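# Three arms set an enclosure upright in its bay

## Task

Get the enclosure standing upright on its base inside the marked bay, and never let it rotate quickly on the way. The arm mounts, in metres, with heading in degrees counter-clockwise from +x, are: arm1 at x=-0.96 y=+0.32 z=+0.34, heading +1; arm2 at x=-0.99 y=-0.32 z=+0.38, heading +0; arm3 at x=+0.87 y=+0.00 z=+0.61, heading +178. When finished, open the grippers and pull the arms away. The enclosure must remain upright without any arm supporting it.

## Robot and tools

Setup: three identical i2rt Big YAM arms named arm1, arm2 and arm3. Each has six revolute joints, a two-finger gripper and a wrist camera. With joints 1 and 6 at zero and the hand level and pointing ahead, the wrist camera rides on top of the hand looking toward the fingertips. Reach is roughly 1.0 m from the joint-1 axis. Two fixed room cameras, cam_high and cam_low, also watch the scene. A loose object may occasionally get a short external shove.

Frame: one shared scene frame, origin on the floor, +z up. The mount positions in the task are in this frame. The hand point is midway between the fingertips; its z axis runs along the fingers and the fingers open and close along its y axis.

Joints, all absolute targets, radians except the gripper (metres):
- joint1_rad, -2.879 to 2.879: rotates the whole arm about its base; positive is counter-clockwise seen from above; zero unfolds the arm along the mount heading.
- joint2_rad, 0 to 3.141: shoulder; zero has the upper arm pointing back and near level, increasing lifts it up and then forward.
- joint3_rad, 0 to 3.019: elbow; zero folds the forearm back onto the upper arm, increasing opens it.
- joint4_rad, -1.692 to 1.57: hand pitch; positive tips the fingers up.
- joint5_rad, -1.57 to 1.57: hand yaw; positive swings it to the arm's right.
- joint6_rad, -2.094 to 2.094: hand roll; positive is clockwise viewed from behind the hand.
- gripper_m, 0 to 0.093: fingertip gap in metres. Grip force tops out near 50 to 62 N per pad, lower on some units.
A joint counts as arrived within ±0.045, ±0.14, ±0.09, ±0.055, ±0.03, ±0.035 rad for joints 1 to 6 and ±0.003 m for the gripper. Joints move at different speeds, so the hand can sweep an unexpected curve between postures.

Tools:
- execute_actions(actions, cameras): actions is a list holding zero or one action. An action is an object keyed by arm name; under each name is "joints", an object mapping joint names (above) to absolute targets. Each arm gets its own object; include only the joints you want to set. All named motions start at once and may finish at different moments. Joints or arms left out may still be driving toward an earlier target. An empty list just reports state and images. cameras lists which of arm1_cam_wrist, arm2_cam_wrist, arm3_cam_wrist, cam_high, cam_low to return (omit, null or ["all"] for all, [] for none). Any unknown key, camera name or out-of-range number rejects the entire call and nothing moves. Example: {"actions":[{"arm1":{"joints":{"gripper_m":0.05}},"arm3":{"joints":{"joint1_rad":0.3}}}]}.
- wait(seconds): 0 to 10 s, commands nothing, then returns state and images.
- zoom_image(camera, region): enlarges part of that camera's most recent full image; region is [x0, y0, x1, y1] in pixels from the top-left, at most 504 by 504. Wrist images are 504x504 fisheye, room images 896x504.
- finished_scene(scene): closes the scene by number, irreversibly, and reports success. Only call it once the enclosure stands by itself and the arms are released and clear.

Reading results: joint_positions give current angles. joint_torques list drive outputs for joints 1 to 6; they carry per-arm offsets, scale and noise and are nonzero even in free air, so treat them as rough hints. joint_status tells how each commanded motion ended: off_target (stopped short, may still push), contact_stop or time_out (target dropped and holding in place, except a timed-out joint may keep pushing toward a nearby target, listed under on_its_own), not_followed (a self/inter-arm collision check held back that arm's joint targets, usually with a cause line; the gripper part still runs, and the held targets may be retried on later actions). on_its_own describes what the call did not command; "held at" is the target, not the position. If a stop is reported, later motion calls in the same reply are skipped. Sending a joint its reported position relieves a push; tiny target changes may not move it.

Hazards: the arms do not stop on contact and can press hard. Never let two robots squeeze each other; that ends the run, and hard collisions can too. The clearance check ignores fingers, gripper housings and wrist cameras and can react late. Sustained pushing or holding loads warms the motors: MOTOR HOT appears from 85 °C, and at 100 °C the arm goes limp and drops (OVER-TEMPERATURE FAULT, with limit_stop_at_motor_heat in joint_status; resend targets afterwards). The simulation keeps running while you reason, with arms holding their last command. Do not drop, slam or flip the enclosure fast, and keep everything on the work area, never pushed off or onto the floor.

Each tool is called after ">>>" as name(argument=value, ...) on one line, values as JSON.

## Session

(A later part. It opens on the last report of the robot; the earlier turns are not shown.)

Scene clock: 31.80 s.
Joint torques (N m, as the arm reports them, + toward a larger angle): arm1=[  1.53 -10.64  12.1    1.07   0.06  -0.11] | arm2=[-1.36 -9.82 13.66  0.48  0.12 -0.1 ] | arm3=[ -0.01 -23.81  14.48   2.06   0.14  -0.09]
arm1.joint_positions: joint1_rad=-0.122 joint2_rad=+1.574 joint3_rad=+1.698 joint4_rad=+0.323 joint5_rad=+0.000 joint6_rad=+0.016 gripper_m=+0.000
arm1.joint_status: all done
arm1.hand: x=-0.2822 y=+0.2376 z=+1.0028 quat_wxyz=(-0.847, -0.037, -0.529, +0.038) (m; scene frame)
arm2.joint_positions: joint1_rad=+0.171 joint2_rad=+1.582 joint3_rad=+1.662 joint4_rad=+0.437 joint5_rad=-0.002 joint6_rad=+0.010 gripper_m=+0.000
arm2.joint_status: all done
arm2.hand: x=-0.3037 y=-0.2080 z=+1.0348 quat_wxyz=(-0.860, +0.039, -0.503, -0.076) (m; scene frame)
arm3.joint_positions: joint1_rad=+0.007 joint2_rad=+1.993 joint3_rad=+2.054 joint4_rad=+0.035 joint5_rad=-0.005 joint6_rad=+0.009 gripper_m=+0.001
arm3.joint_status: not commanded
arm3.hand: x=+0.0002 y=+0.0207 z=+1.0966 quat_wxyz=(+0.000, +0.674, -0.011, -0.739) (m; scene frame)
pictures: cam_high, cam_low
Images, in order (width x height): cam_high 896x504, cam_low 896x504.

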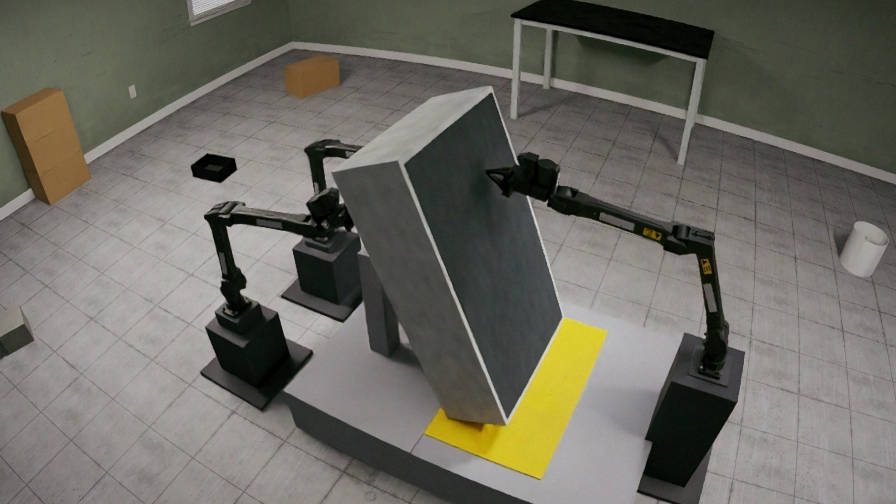

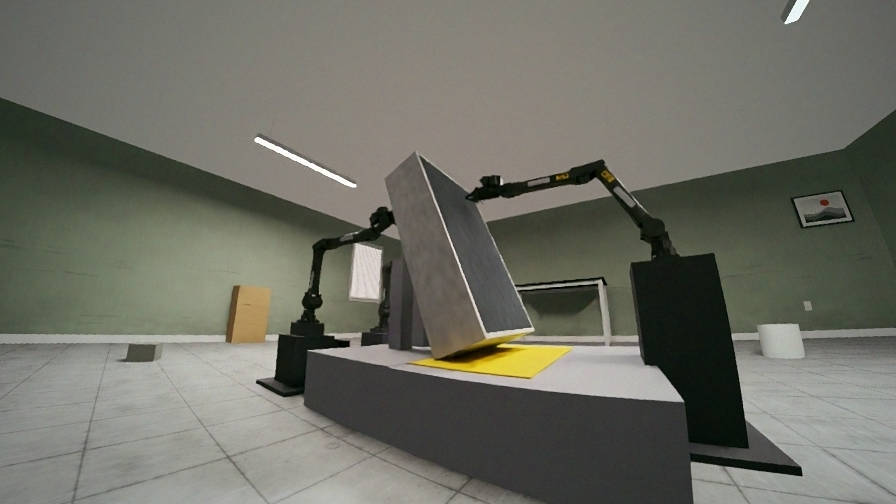

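>>> execute_actions(actions=[{"arm1":{"joints":{"joint1_rad":-0.109,"joint2_rad":1.665,"joint3_rad":1.875,"joint4_rad":0.29}},"arm2":{"joints":{"joint1_rad":0.151,"joint2_rad":1.725,"joint3_rad":1.83,"joint4_rad":0.37}}}], cameras=["cam_high","cam_low"])

Scene clock: 33.17 s.
Joint torques (N m, as the arm reports them, + toward a larger angle): arm1=[  1.57 -11.52  12.29   1.03   0.04  -0.11] | arm2=[ -1.39 -11.92  13.49   0.57   0.11  -0.1 ] | arm3=[  0.41 -22.47  14.2    1.67   0.17  -0.2 ]
arm1.joint_positions: joint1_rad=-0.118 joint2_rad=+1.657 joint3_rad=+1.811 joint4_rad=+0.293 joint5_rad=+0.001 joint6_rad=+0.016 gripper_m=+0.000
arm1.joint_status: all done
arm1.hand: x=-0.2526 y=+0.2376 z=+1.0073 quat_wxyz=(-0.847, -0.036, -0.529, +0.036) (m; scene frame)
arm2.joint_positions: joint1_rad=+0.164 joint2_rad=+1.681 joint3_rad=+1.779 joint4_rad=+0.392 joint5_rad=-0.002 joint6_rad=+0.010 gripper_m=+0.000
arm2.joint_status: all done
arm2.hand: x=-0.2642 y=-0.2063 z=+1.0270 quat_wxyz=(-0.854, +0.039, -0.514, -0.072) (m; scene frame)
arm3.joint_positions: joint1_rad=+0.007 joint2_rad=+1.988 joint3_rad=+2.056 joint4_rad=+0.038 joint5_rad=-0.004 joint6_rad=+0.008 gripper_m=+0.001
arm3.joint_status: not commanded
arm3.hand: x=+0.0021 y=+0.0208 z=+1.1027 quat_wxyz=(-0.001, +0.670, -0.011, -0.742) (m; scene frame)
pictures: cam_high, cam_low
Images, in order (width x height): cam_high 896x504, cam_low 896x504.

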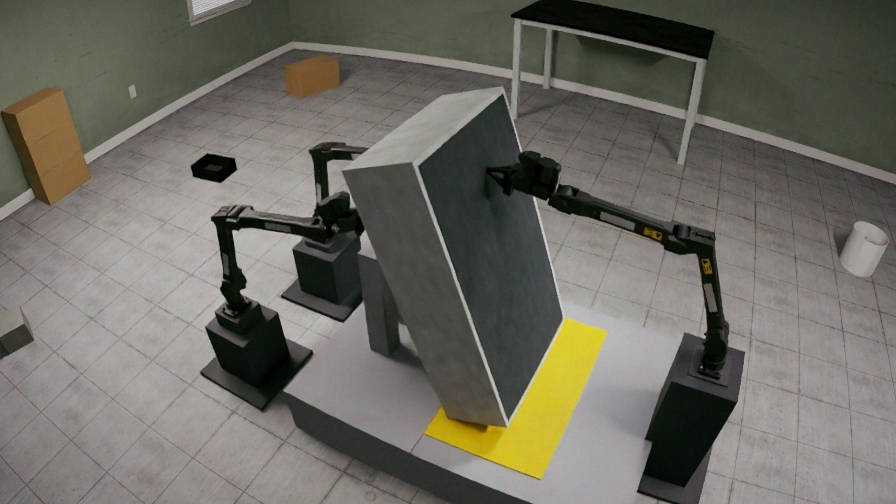

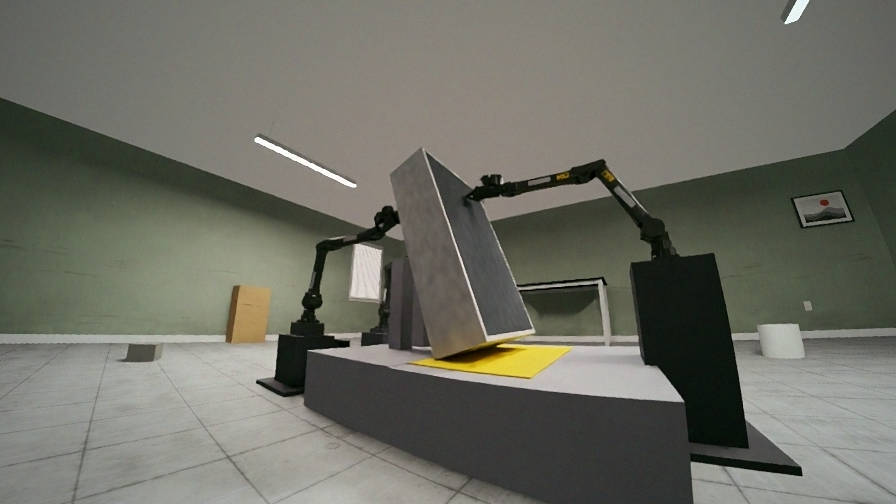

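>>> execute_actions(actions=[{"arm1":{"joints":{"joint1_rad":-0.103,"joint2_rad":1.755,"joint3_rad":1.985,"joint4_rad":0.265}},"arm2":{"joints":{"joint1_rad":0.144,"joint2_rad":1.81,"joint3_rad":1.94,"joint4_rad":0.335}},"arm3":{"joints":{"joint2_rad":1.885,"joint3_rad":1.925,"joint4_rad":0.03}}}], cameras=["cam_high","arm3_cam_wrist"])

Scene clock: 34.87 s.
Joint torques (N m, as the arm reports them, + toward a larger angle): arm1=[  1.54 -12.78  12.11   1.12   0.04  -0.11] | arm2=[ -1.16 -15.16  13.7    1.12   0.07  -0.09] | arm3=[ -0.22 -23.13  10.85   1.19   0.13  -0.1 ]
arm1.joint_positions: joint1_rad=-0.110 joint2_rad=+1.747 joint3_rad=+1.922 joint4_rad=+0.268 joint5_rad=+0.001 joint6_rad=+0.016 gripper_m=+0.000
arm1.joint_status: all done
arm1.hand: x=-0.2197 y=+0.2402 z=+1.0038 quat_wxyz=(-0.846, -0.034, -0.531, +0.033) (m; scene frame)
arm2.joint_positions: joint1_rad=+0.154 joint2_rad=+1.793 joint3_rad=+1.886 joint4_rad=+0.346 joint5_rad=-0.002 joint6_rad=+0.010 gripper_m=+0.000
arm2.joint_status: all done
arm2.hand: x=-0.2171 y=-0.2073 z=+0.9990 quat_wxyz=(-0.841, +0.037, -0.536, -0.066) (m; scene frame)
arm3.joint_positions: joint1_rad=+0.007 joint2_rad=+1.879 joint3_rad=+1.930 joint4_rad=+0.038 joint5_rad=-0.004 joint6_rad=+0.008 gripper_m=+0.001
arm3.joint_status: all done
arm3.hand: x=+0.0372 y=+0.0201 z=+1.1137 quat_wxyz=(+0.000, +0.677, -0.011, -0.736) (m; scene frame)
pictures: arm3_cam_wrist, cam_high
Images, in order (width x height): arm3_cam_wrist 504x504, cam_high 896x504.

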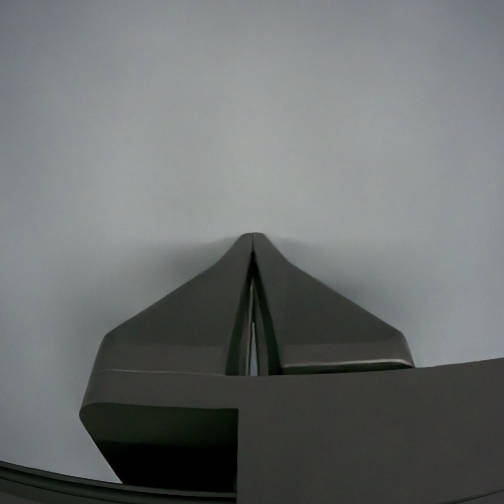

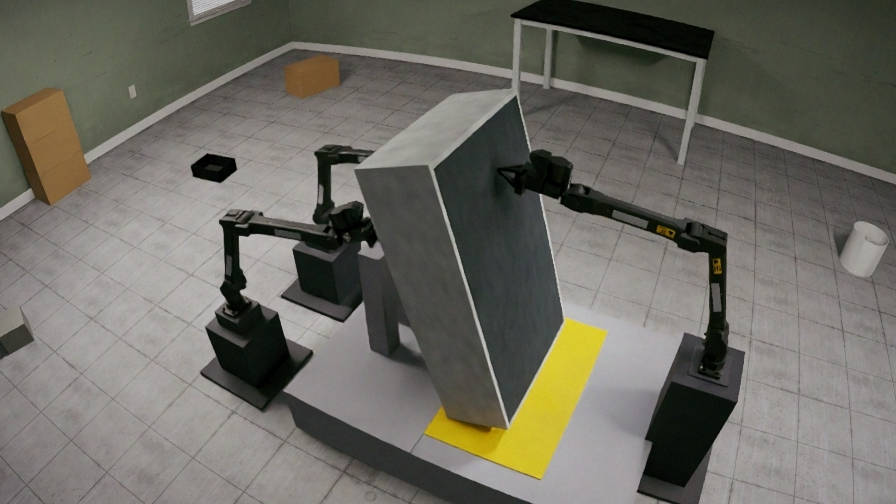

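>>> execute_actions(actions=[{"arm1":{"joints":{"joint1_rad":-0.098,"joint2_rad":1.85,"joint3_rad":2.10,"joint4_rad":0.245}},"arm2":{"joints":{"joint1_rad":0.137,"joint2_rad":1.895,"joint3_rad":2.06,"joint4_rad":0.315}},"arm3":{"joints":{"joint2_rad":1.80,"joint3_rad":1.80,"joint4_rad":0.03}}}], cameras=["cam_high"])

Scene clock: 36.13 s.
Joint torques (N m, as the arm reports them, + toward a larger angle): arm1=[  1.56 -13.95  12.07   1.07   0.04  -0.11] | arm2=[ -1.11 -15.61  14.97   1.2    0.08  -0.08] | arm3=[  0.64 -19.42  10.9    1.14   0.12  -0.15]
arm1.joint_positions: joint1_rad=-0.106 joint2_rad=+1.842 joint3_rad=+2.037 joint4_rad=+0.247 joint5_rad=+0.001 joint6_rad=+0.016 gripper_m=+0.000
arm1.joint_status: all done
arm1.hand: x=-0.1873 y=+0.2400 z=+0.9973 quat_wxyz=(-0.846, -0.033, -0.531, +0.031) (m; scene frame)
arm2.joint_positions: joint1_rad=+0.147 joint2_rad=+1.873 joint3_rad=+1.989 joint4_rad=+0.326 joint5_rad=-0.001 joint6_rad=+0.010 gripper_m=+0.000
arm2.joint_status: all done
arm2.hand: x=-0.1902 y=-0.2086 z=+0.9953 quat_wxyz=(-0.842, +0.035, -0.535, -0.064) (m; scene frame)
arm3.joint_positions: joint1_rad=+0.007 joint2_rad=+1.777 joint3_rad=+1.800 joint4_rad=+0.038 joint5_rad=-0.004 joint6_rad=+0.008 gripper_m=+0.001
arm3.joint_status: all done
arm3.hand: x=+0.0718 y=+0.0194 z=+1.1126 quat_wxyz=(+0.000, +0.687, -0.011, -0.727) (m; scene frame)
pictures: cam_high
Images, in order (width x height): cam_high 896x504.

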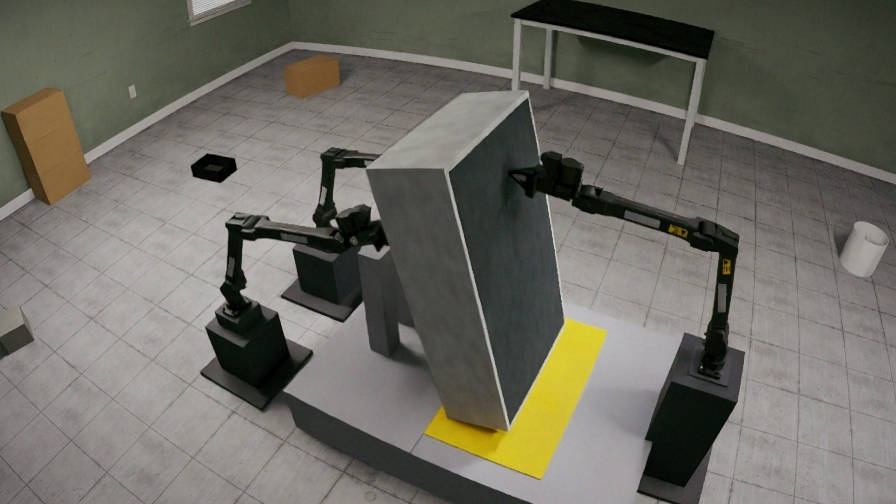

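>>> execute_actions(actions=[{"arm1":{"joints":{"joint1_rad":-0.093,"joint2_rad":1.945,"joint3_rad":2.215,"joint4_rad":0.23}},"arm2":{"joints":{"joint1_rad":0.131,"joint2_rad":1.99,"joint3_rad":2.18,"joint4_rad":0.30}},"arm3":{"joints":{"joint2_rad":1.725,"joint3_rad":1.68,"joint4_rad":0.04}}}], cameras=["cam_high","cam_low"])

Scene clock: 37.53 s.
Joint torques (N m, as the arm reports them, + toward a larger angle): arm1=[  1.47 -15.13  12.03   1.06   0.04  -0.11] | arm2=[ -1.29 -17.03  14.88   1.2    0.07  -0.11] | arm3=[  0.14 -15.79  12.22   1.69   0.15  -0.1 ]
arm1.joint_positions: joint1_rad=-0.100 joint2_rad=+1.937 joint3_rad=+2.153 joint4_rad=+0.232 joint5_rad=+0.001 joint6_rad=+0.016 gripper_m=+0.000
arm1.joint_status: all done
arm1.hand: x=-0.1572 y=+0.2420 z=+0.9894 quat_wxyz=(-0.848, -0.032, -0.528, +0.029) (m; scene frame)
arm2.joint_positions: joint1_rad=+0.141 joint2_rad=+1.969 joint3_rad=+2.109 joint4_rad=+0.311 joint5_rad=-0.001 joint6_rad=+0.010 gripper_m=+0.000
arm2.joint_status: all done
arm2.hand: x=-0.1598 y=-0.2095 z=+0.9873 quat_wxyz=(-0.844, +0.033, -0.532, -0.061) (m; scene frame)
arm3.joint_positions: joint1_rad=+0.007 joint2_rad=+1.685 joint3_rad=+1.670 joint4_rad=+0.039 joint5_rad=-0.004 joint6_rad=+0.008 gripper_m=+0.001
arm3.joint_status: all done
arm3.hand: x=+0.1051 y=+0.0184 z=+1.1014 quat_wxyz=(+0.000, +0.700, -0.011, -0.714) (m; scene frame)
pictures: cam_high, cam_low
Images, in order (width x height): cam_high 896x504, cam_low 896x504.

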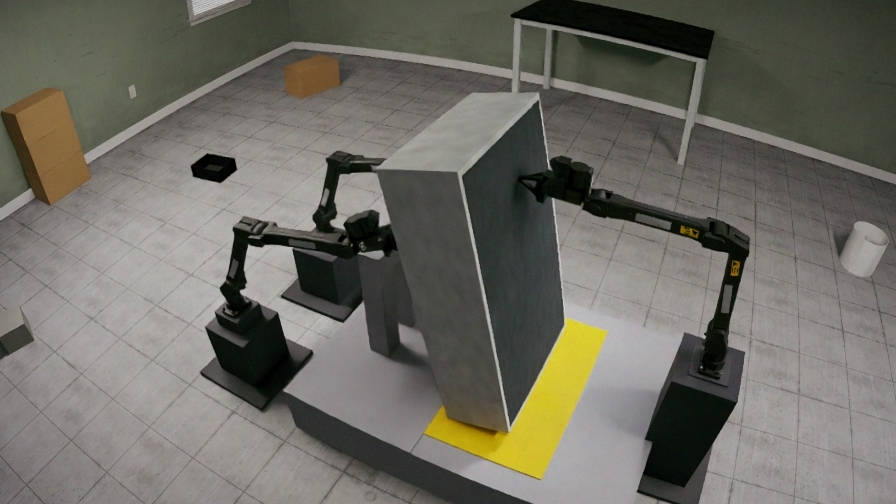

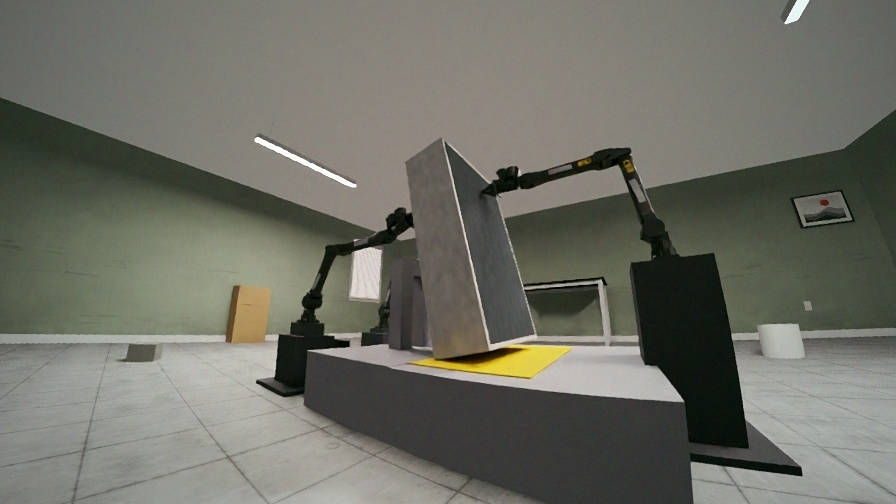

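>>> execute_actions(actions=[{"arm3":{"joints":{"joint2_rad":1.665,"joint3_rad":1.58,"joint4_rad":0.07}}}], cameras=["cam_high"])

Scene clock: 38.83 s.
Joint torques (N m, as the arm reports them, + toward a larger angle): arm1=[  1.51 -14.8   12.     1.07   0.04  -0.11] | arm2=[ -1.06 -17.42  14.78   1.18   0.08  -0.1 ] | arm3=[ -0.2  -12.71  13.26   1.88   0.13  -0.14]
arm1.joint_positions: joint1_rad=-0.100 joint2_rad=+1.937 joint3_rad=+2.153 joint4_rad=+0.232 joint5_rad=+0.001 joint6_rad=+0.016 gripper_m=+0.000
arm1.joint_status: not commanded
arm1.hand: x=-0.1572 y=+0.2420 z=+0.9894 quat_wxyz=(-0.848, -0.032, -0.528, +0.029) (m; scene frame)
arm2.joint_positions: joint1_rad=+0.141 joint2_rad=+1.969 joint3_rad=+2.109 joint4_rad=+0.311 joint5_rad=-0.001 joint6_rad=+0.010 gripper_m=+0.000
arm2.joint_status: not commanded
arm2.hand: x=-0.1598 y=-0.2095 z=+0.9873 quat_wxyz=(-0.844, +0.033, -0.532, -0.061) (m; scene frame)
arm3.joint_positions: joint1_rad=+0.007 joint2_rad=+1.609 joint3_rad=+1.559 joint4_rad=+0.063 joint5_rad=-0.004 joint6_rad=+0.008 gripper_m=+0.001
arm3.joint_status: all done
arm3.hand: x=+0.1338 y=+0.0177 z=+1.0930 quat_wxyz=(+0.000, +0.704, -0.011, -0.710) (m; scene frame)
pictures: cam_high
Images, in order (width x height): cam_high 896x504.

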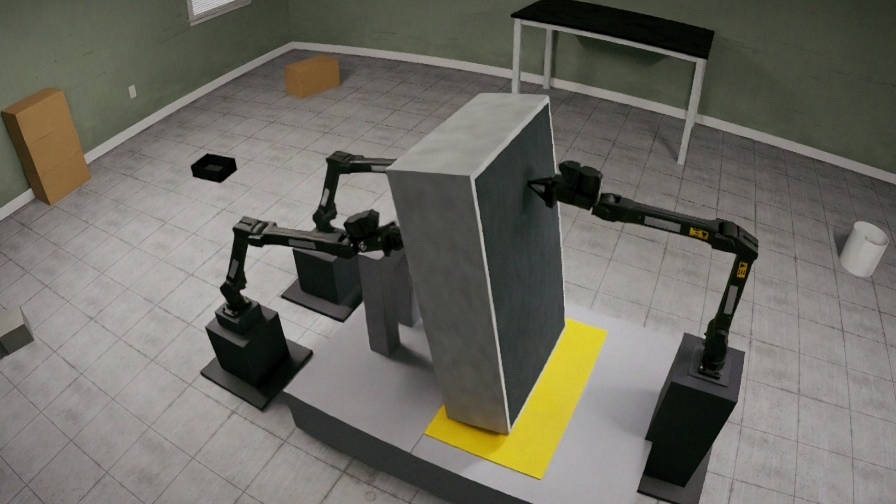

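>>> execute_actions(actions=[{"arm3":{"joints":{"joint2_rad":1.60,"joint3_rad":1.48,"joint4_rad":0.095}}}], cameras=[])

>>> execute_actions(actions=[{"arm3":{"joints":{"joint2_rad":1.54,"joint3_rad":1.385,"joint4_rad":0.12}},"arm1":{"joints":{"joint2_rad":1.6,"joint3_rad":1.75}},"arm2":{"joints":{"joint2_rad":1.65,"joint3_rad":1.72}}}], cameras=["cam_low"])

Scene clock: 40.23 s.
Joint torques (N m, as the arm reports them, + toward a larger angle): arm1=[  1.52 -15.03  12.01   1.08   0.04  -0.11] | arm2=[ -1.05 -17.26  14.86   1.25   0.07  -0.09] | arm3=[ 0.5  -9.76 14.06  1.86  0.13 -0.14]
arm1.joint_positions: joint1_rad=-0.100 joint2_rad=+1.937 joint3_rad=+2.153 joint4_rad=+0.232 joint5_rad=+0.001 joint6_rad=+0.016 gripper_m=+0.000
arm1.joint_status: not commanded
arm1.hand: x=-0.1572 y=+0.2420 z=+0.9894 quat_wxyz=(-0.848, -0.032, -0.528, +0.029) (m; scene frame)
arm2.joint_positions: joint1_rad=+0.141 joint2_rad=+1.969 joint3_rad=+2.109 joint4_rad=+0.311 joint5_rad=-0.001 joint6_rad=+0.010 gripper_m=+0.000
arm2.joint_status: not commanded
arm2.hand: x=-0.1598 y=-0.2095 z=+0.9873 quat_wxyz=(-0.844, +0.033, -0.532, -0.061) (m; scene frame)
arm3.joint_positions: joint1_rad=+0.008 joint2_rad=+1.522 joint3_rad=+1.446 joint4_rad=+0.083 joint5_rad=-0.004 joint6_rad=+0.008 gripper_m=+0.001
arm3.joint_status: all done
arm3.hand: x=+0.1671 y=+0.0168 z=+1.0871 quat_wxyz=(+0.000, +0.706, -0.011, -0.708) (m; scene frame)
pictures: none
No camera images: the call's "cameras" was empty. Leave "cameras" out to get every camera's image.

Scene clock: 41.60 s.
Joint torques (N m, as the arm reports them, + toward a larger angle): arm1=[  1.53 -10.63   8.49   1.26   0.04  -0.11] | arm2=[ -1.19 -13.47   9.5    1.4    0.08  -0.11] | arm3=[ 0.32 -6.64 14.8   1.8   0.14 -0.1 ]
arm1.joint_positions: joint1_rad=-0.100 joint2_rad=+1.589 joint3_rad=+1.742 joint4_rad=+0.229 joint5_rad=+0.001 joint6_rad=+0.016 gripper_m=+0.000
arm1.joint_status: all done
arm1.hand: x=-0.2700 y=+0.2519 z=+0.9981 quat_wxyz=(-0.830, -0.033, -0.556, +0.028) (m; scene frame)
arm2.joint_positions: joint1_rad=+0.141 joint2_rad=+1.631 joint3_rad=+1.727 joint4_rad=+0.307 joint5_rad=-0.001 joint6_rad=+0.010 gripper_m=+0.000
arm2.joint_status: all done
arm2.hand: x=-0.2707 y=-0.2244 z=+1.0116 quat_wxyz=(-0.831, +0.034, -0.552, -0.060) (m; scene frame)
arm3.joint_positions: joint1_rad=+0.008 joint2_rad=+1.444 joint3_rad=+1.345 joint4_rad=+0.106 joint5_rad=-0.004 joint6_rad=+0.008 gripper_m=+0.001
arm3.joint_status: all done
arm3.hand: x=+0.1979 y=+0.0156 z=+1.0811 quat_wxyz=(+0.000, +0.706, -0.011, -0.708) (m; scene frame)
pictures: cam_low
Images, in order (width x height): cam_low 896x504.

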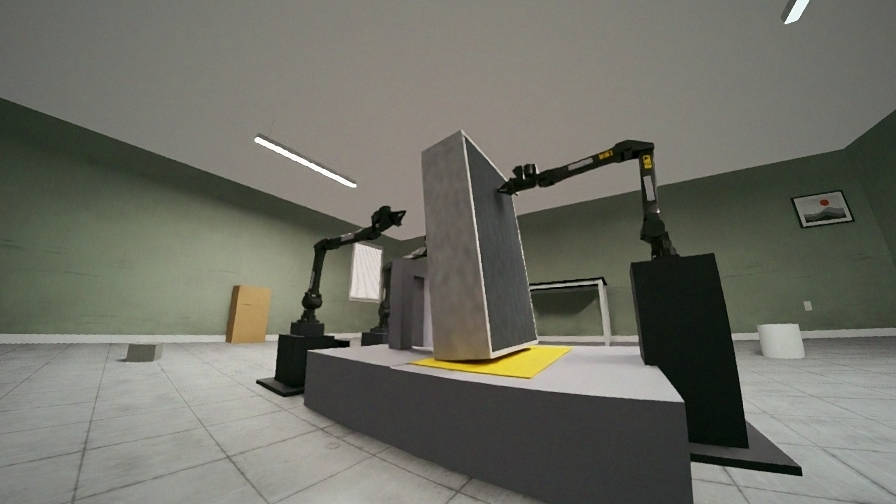

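>>> execute_actions(actions=[{"arm3":{"joints":{"joint2_rad":1.485,"joint3_rad":1.30,"joint4_rad":0.14}},"arm1":{"joints":{"joint2_rad":1.3,"joint3_rad":1.4}},"arm2":{"joints":{"joint2_rad":1.35,"joint3_rad":1.38}}}], cameras=[])

>>> execute_actions(actions=[{"arm3":{"joints":{"joint2_rad":1.435,"joint3_rad":1.225,"joint4_rad":0.16}},"arm1":{"joints":{"joint2_rad":1.0,"joint3_rad":1.1}},"arm2":{"joints":{"joint2_rad":1.05,"joint3_rad":1.08}}}], cameras=["cam_low"])

Scene clock: 43.30 s.
Joint torques (N m, as the arm reports them, + toward a larger angle): arm1=[ 1.46 -6.73  8.45  1.4   0.04 -0.11] | arm2=[-1.12 -9.91  9.45  1.54  0.07 -0.11] | arm3=[-0.41 -3.84 15.09  2.38  0.15 -0.13]
arm1.joint_positions: joint1_rad=-0.100 joint2_rad=+1.290 joint3_rad=+1.394 joint4_rad=+0.227 joint5_rad=+0.001 joint6_rad=+0.016 gripper_m=+0.000
arm1.joint_status: all done
arm1.hand: x=-0.3773 y=+0.2616 z=+0.9722 quat_wxyz=(-0.815, -0.034, -0.577, +0.027) (m; scene frame)
arm2.joint_positions: joint1_rad=+0.141 joint2_rad=+1.336 joint3_rad=+1.389 joint4_rad=+0.306 joint5_rad=-0.001 joint6_rad=+0.010 gripper_m=+0.000
arm2.joint_status: all done
arm2.hand: x=-0.3775 y=-0.2388 z=+0.9961 quat_wxyz=(-0.819, +0.035, -0.570, -0.059) (m; scene frame)
arm3.joint_positions: joint1_rad=+0.009 joint2_rad=+1.371 joint3_rad=+1.254 joint4_rad=+0.121 joint5_rad=-0.004 joint6_rad=+0.008 gripper_m=+0.001
arm3.joint_status: all done
arm3.hand: x=+0.2267 y=+0.0148 z=+1.0744 quat_wxyz=(+0.001, +0.707, -0.010, -0.707) (m; scene frame)
pictures: none
No camera images: the call's "cameras" was empty. Leave "cameras" out to get every camera's image.

Scene clock: 44.53 s.
Joint torques (N m, as the arm reports them, + toward a larger angle): arm1=[ 1.42 -2.68  8.42  1.42  0.04 -0.11] | arm2=[-1.15 -5.29  9.25  1.53  0.07 -0.1 ] | arm3=[-0.08 -1.35 15.39  2.7   0.14 -0.16]
arm1.joint_positions: joint1_rad=-0.100 joint2_rad=+0.987 joint3_rad=+1.094 joint4_rad=+0.226 joint5_rad=+0.001 joint6_rad=+0.016 gripper_m=+0.000
arm1.joint_status: all done
arm1.hand: x=-0.4890 y=+0.2718 z=+0.9440 quat_wxyz=(-0.816, -0.034, -0.576, +0.027) (m; scene frame)
arm2.joint_positions: joint1_rad=+0.141 joint2_rad=+1.035 joint3_rad=+1.089 joint4_rad=+0.306 joint5_rad=-0.001 joint6_rad=+0.010 gripper_m=+0.000
arm2.joint_status: all done
arm2.hand: x=-0.4896 y=-0.2538 z=+0.9735 quat_wxyz=(-0.819, +0.035, -0.569, -0.059) (m; scene frame)
arm3.joint_positions: joint1_rad=+0.009 joint2_rad=+1.308 joint3_rad=+1.177 joint4_rad=+0.135 joint5_rad=-0.004 joint6_rad=+0.008 gripper_m=+0.001
arm3.joint_status: all done
arm3.hand: x=+0.2516 y=+0.0141 z=+1.0679 quat_wxyz=(+0.001, +0.707, -0.010, -0.707) (m; scene frame)
pictures: cam_low
Images, in order (width x height): cam_low 896x504.

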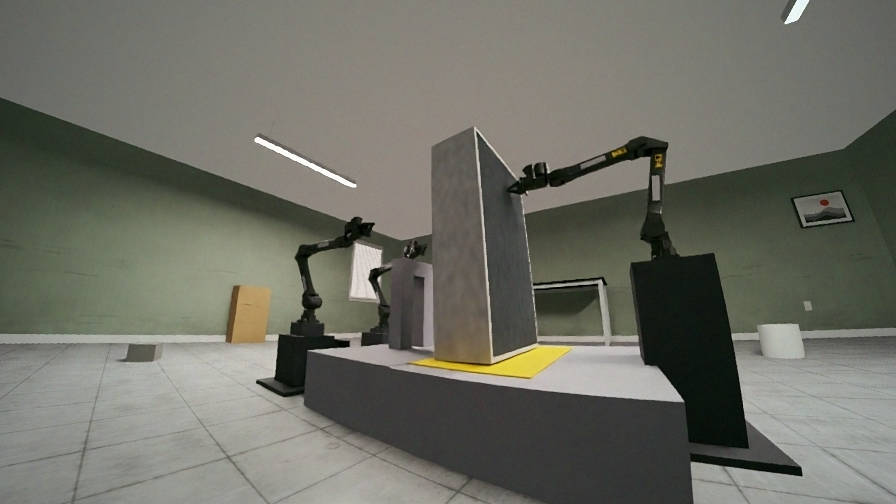

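>>> execute_actions(actions=[{"arm3":{"joints":{"joint2_rad":1.385,"joint3_rad":1.155,"joint4_rad":0.175}},"arm1":{"joints":{"joint2_rad":0.8,"joint3_rad":0.9}},"arm2":{"joints":{"joint2_rad":0.8,"joint3_rad":0.9}}}], cameras=[])

>>> execute_actions(actions=[{"arm3":{"joints":{"joint2_rad":1.335,"joint3_rad":1.095,"joint4_rad":0.185}}}], cameras=["cam_low"])

Scene clock: 45.83 s.
Joint torques (N m, as the arm reports them, + toward a larger angle): arm1=[ 1.37 -0.91  8.59  1.45  0.04 -0.11] | arm2=[-1.06 -2.56  9.97  1.51  0.08 -0.1 ] | arm3=[-0.76  1.41 15.71  2.49  0.12 -0.12]
arm1.joint_positions: joint1_rad=-0.100 joint2_rad=+0.795 joint3_rad=+0.890 joint4_rad=+0.226 joint5_rad=+0.001 joint6_rad=+0.016 gripper_m=+0.000
arm1.joint_status: all done
arm1.hand: x=-0.5519 y=+0.2778 z=+0.9007 quat_wxyz=(-0.813, -0.034, -0.581, +0.027) (m; scene frame)
arm2.joint_positions: joint1_rad=+0.141 joint2_rad=+0.787 joint3_rad=+0.901 joint4_rad=+0.305 joint5_rad=-0.001 joint6_rad=+0.010 gripper_m=+0.000
arm2.joint_status: all done
arm2.hand: x=-0.5804 y=-0.2660 z=+0.9657 quat_wxyz=(-0.836, +0.034, -0.545, -0.061) (m; scene frame)
arm3.joint_positions: joint1_rad=+0.010 joint2_rad=+1.246 joint3_rad=+1.103 joint4_rad=+0.148 joint5_rad=-0.004 joint6_rad=+0.008 gripper_m=+0.001
arm3.joint_status: all done
arm3.hand: x=+0.2760 y=+0.0133 z=+1.0610 quat_wxyz=(+0.001, +0.707, -0.010, -0.707) (m; scene frame)
pictures: none
No camera images: the call's "cameras" was empty. Leave "cameras" out to get every camera's image.

Scene clock: 46.77 s.
Joint torques (N m, as the arm reports them, + toward a larger angle): arm1=[ 1.39 -0.94  8.68  1.42  0.04 -0.11] | arm2=[-1.06 -2.72  9.86  1.45  0.08 -0.09] | arm3=[ 0.86 -2.76 12.68  1.92  0.09 -0.1 ]
arm1.joint_positions: joint1_rad=-0.100 joint2_rad=+0.795 joint3_rad=+0.890 joint4_rad=+0.226 joint5_rad=+0.001 joint6_rad=+0.016 gripper_m=+0.000
arm1.joint_status: not commanded
arm1.hand: x=-0.5519 y=+0.2778 z=+0.9007 quat_wxyz=(-0.813, -0.034, -0.581, +0.027) (m; scene frame)
arm2.joint_positions: joint1_rad=+0.141 joint2_rad=+0.787 joint3_rad=+0.901 joint4_rad=+0.305 joint5_rad=-0.001 joint6_rad=+0.010 gripper_m=+0.000
arm2.joint_status: not commanded
arm2.hand: x=-0.5804 y=-0.2660 z=+0.9657 quat_wxyz=(-0.836, +0.034, -0.545, -0.061) (m; scene frame)
arm3.joint_positions: joint1_rad=+0.010 joint2_rad=+1.233 joint3_rad=+1.079 joint4_rad=+0.171 joint5_rad=-0.004 joint6_rad=+0.008 gripper_m=+0.001
arm3.joint_status: all done
arm3.hand: x=+0.2817 y=+0.0132 z=+1.0590 quat_wxyz=(+0.001, +0.703, -0.010, -0.712) (m; scene frame)
pictures: cam_low
Images, in order (width x height): cam_low 896x504.

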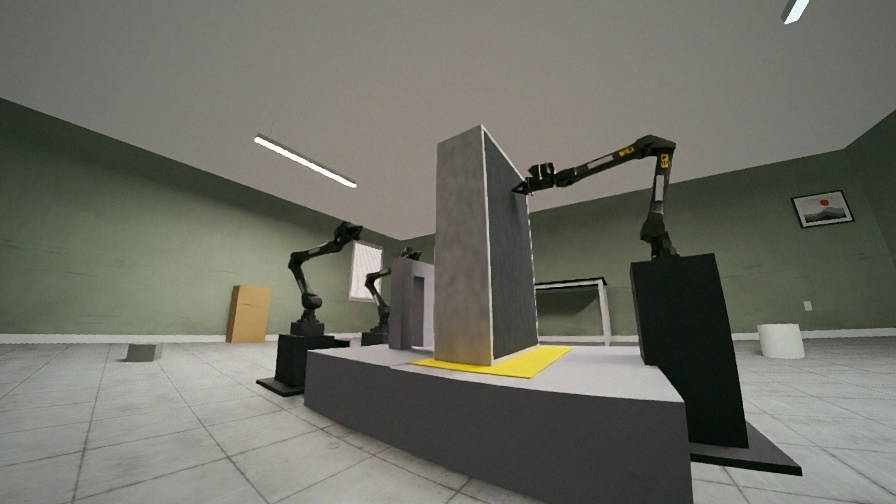

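Landed. Retracting arm3.

>>> execute_actions(actions=[{"arm3":{"joints":{"joint2_rad":0.55,"joint3_rad":0.9,"joint4_rad":-0.3}},"arm1":{"joints":{"joint2_rad":0.5}},"arm2":{"joints":{"joint2_rad":0.5}}}], cameras=["cam_low","cam_high"])

Scene clock: 48.33 s.
Joint torques (N m, as the arm reports them, + toward a larger angle): arm1=[ 1.35  3.32  8.38  1.01  0.04 -0.11] | arm2=[-1.22  1.09  9.22  1.15  0.07 -0.09] | arm3=[-0.78 -0.8  12.59  1.    0.15 -0.13]
arm1.joint_positions: joint1_rad=-0.100 joint2_rad=+0.490 joint3_rad=+0.883 joint4_rad=+0.228 joint5_rad=+0.001 joint6_rad=+0.016 gripper_m=+0.000
arm1.joint_status: all done
arm1.hand: x=-0.6984 y=+0.2899 z=+0.9956 quat_wxyz=(-0.891, -0.028, -0.453, +0.031) (m; scene frame)
arm2.joint_positions: joint1_rad=+0.141 joint2_rad=+0.491 joint3_rad=+0.899 joint4_rad=+0.305 joint5_rad=-0.001 joint6_rad=+0.010 gripper_m=+0.000
arm2.joint_status: all done
arm2.hand: x=-0.7287 y=-0.2859 z=+1.0572 quat_wxyz=(-0.906, +0.026, -0.417, -0.066) (m; scene frame)
arm3.joint_positions: joint1_rad=+0.010 joint2_rad=+0.542 joint3_rad=+0.876 joint4_rad=-0.286 joint5_rad=-0.004 joint6_rad=+0.008 gripper_m=+0.001
arm3.joint_status: all done
arm3.hand: x=+0.5261 y=+0.0094 z=+1.1249 quat_wxyz=(+0.001, +0.692, -0.010, -0.722) (m; scene frame)
pictures: cam_high, cam_low
Images, in order (width x height): cam_high 896x504, cam_low 896x504.

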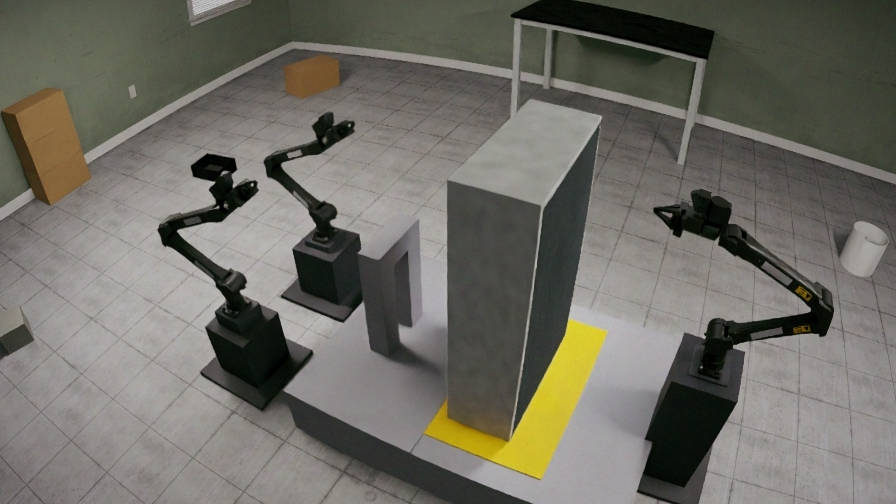

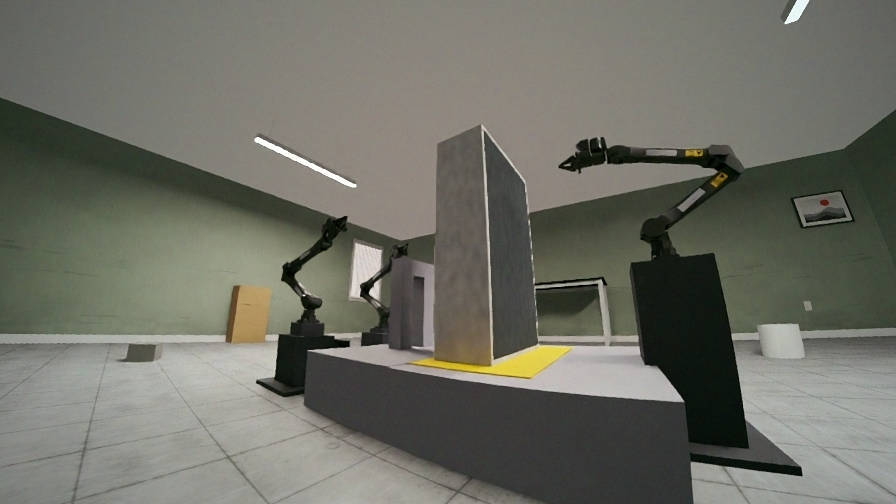

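>>> finished_scene(scene=1)

The scene is finished: the task was done.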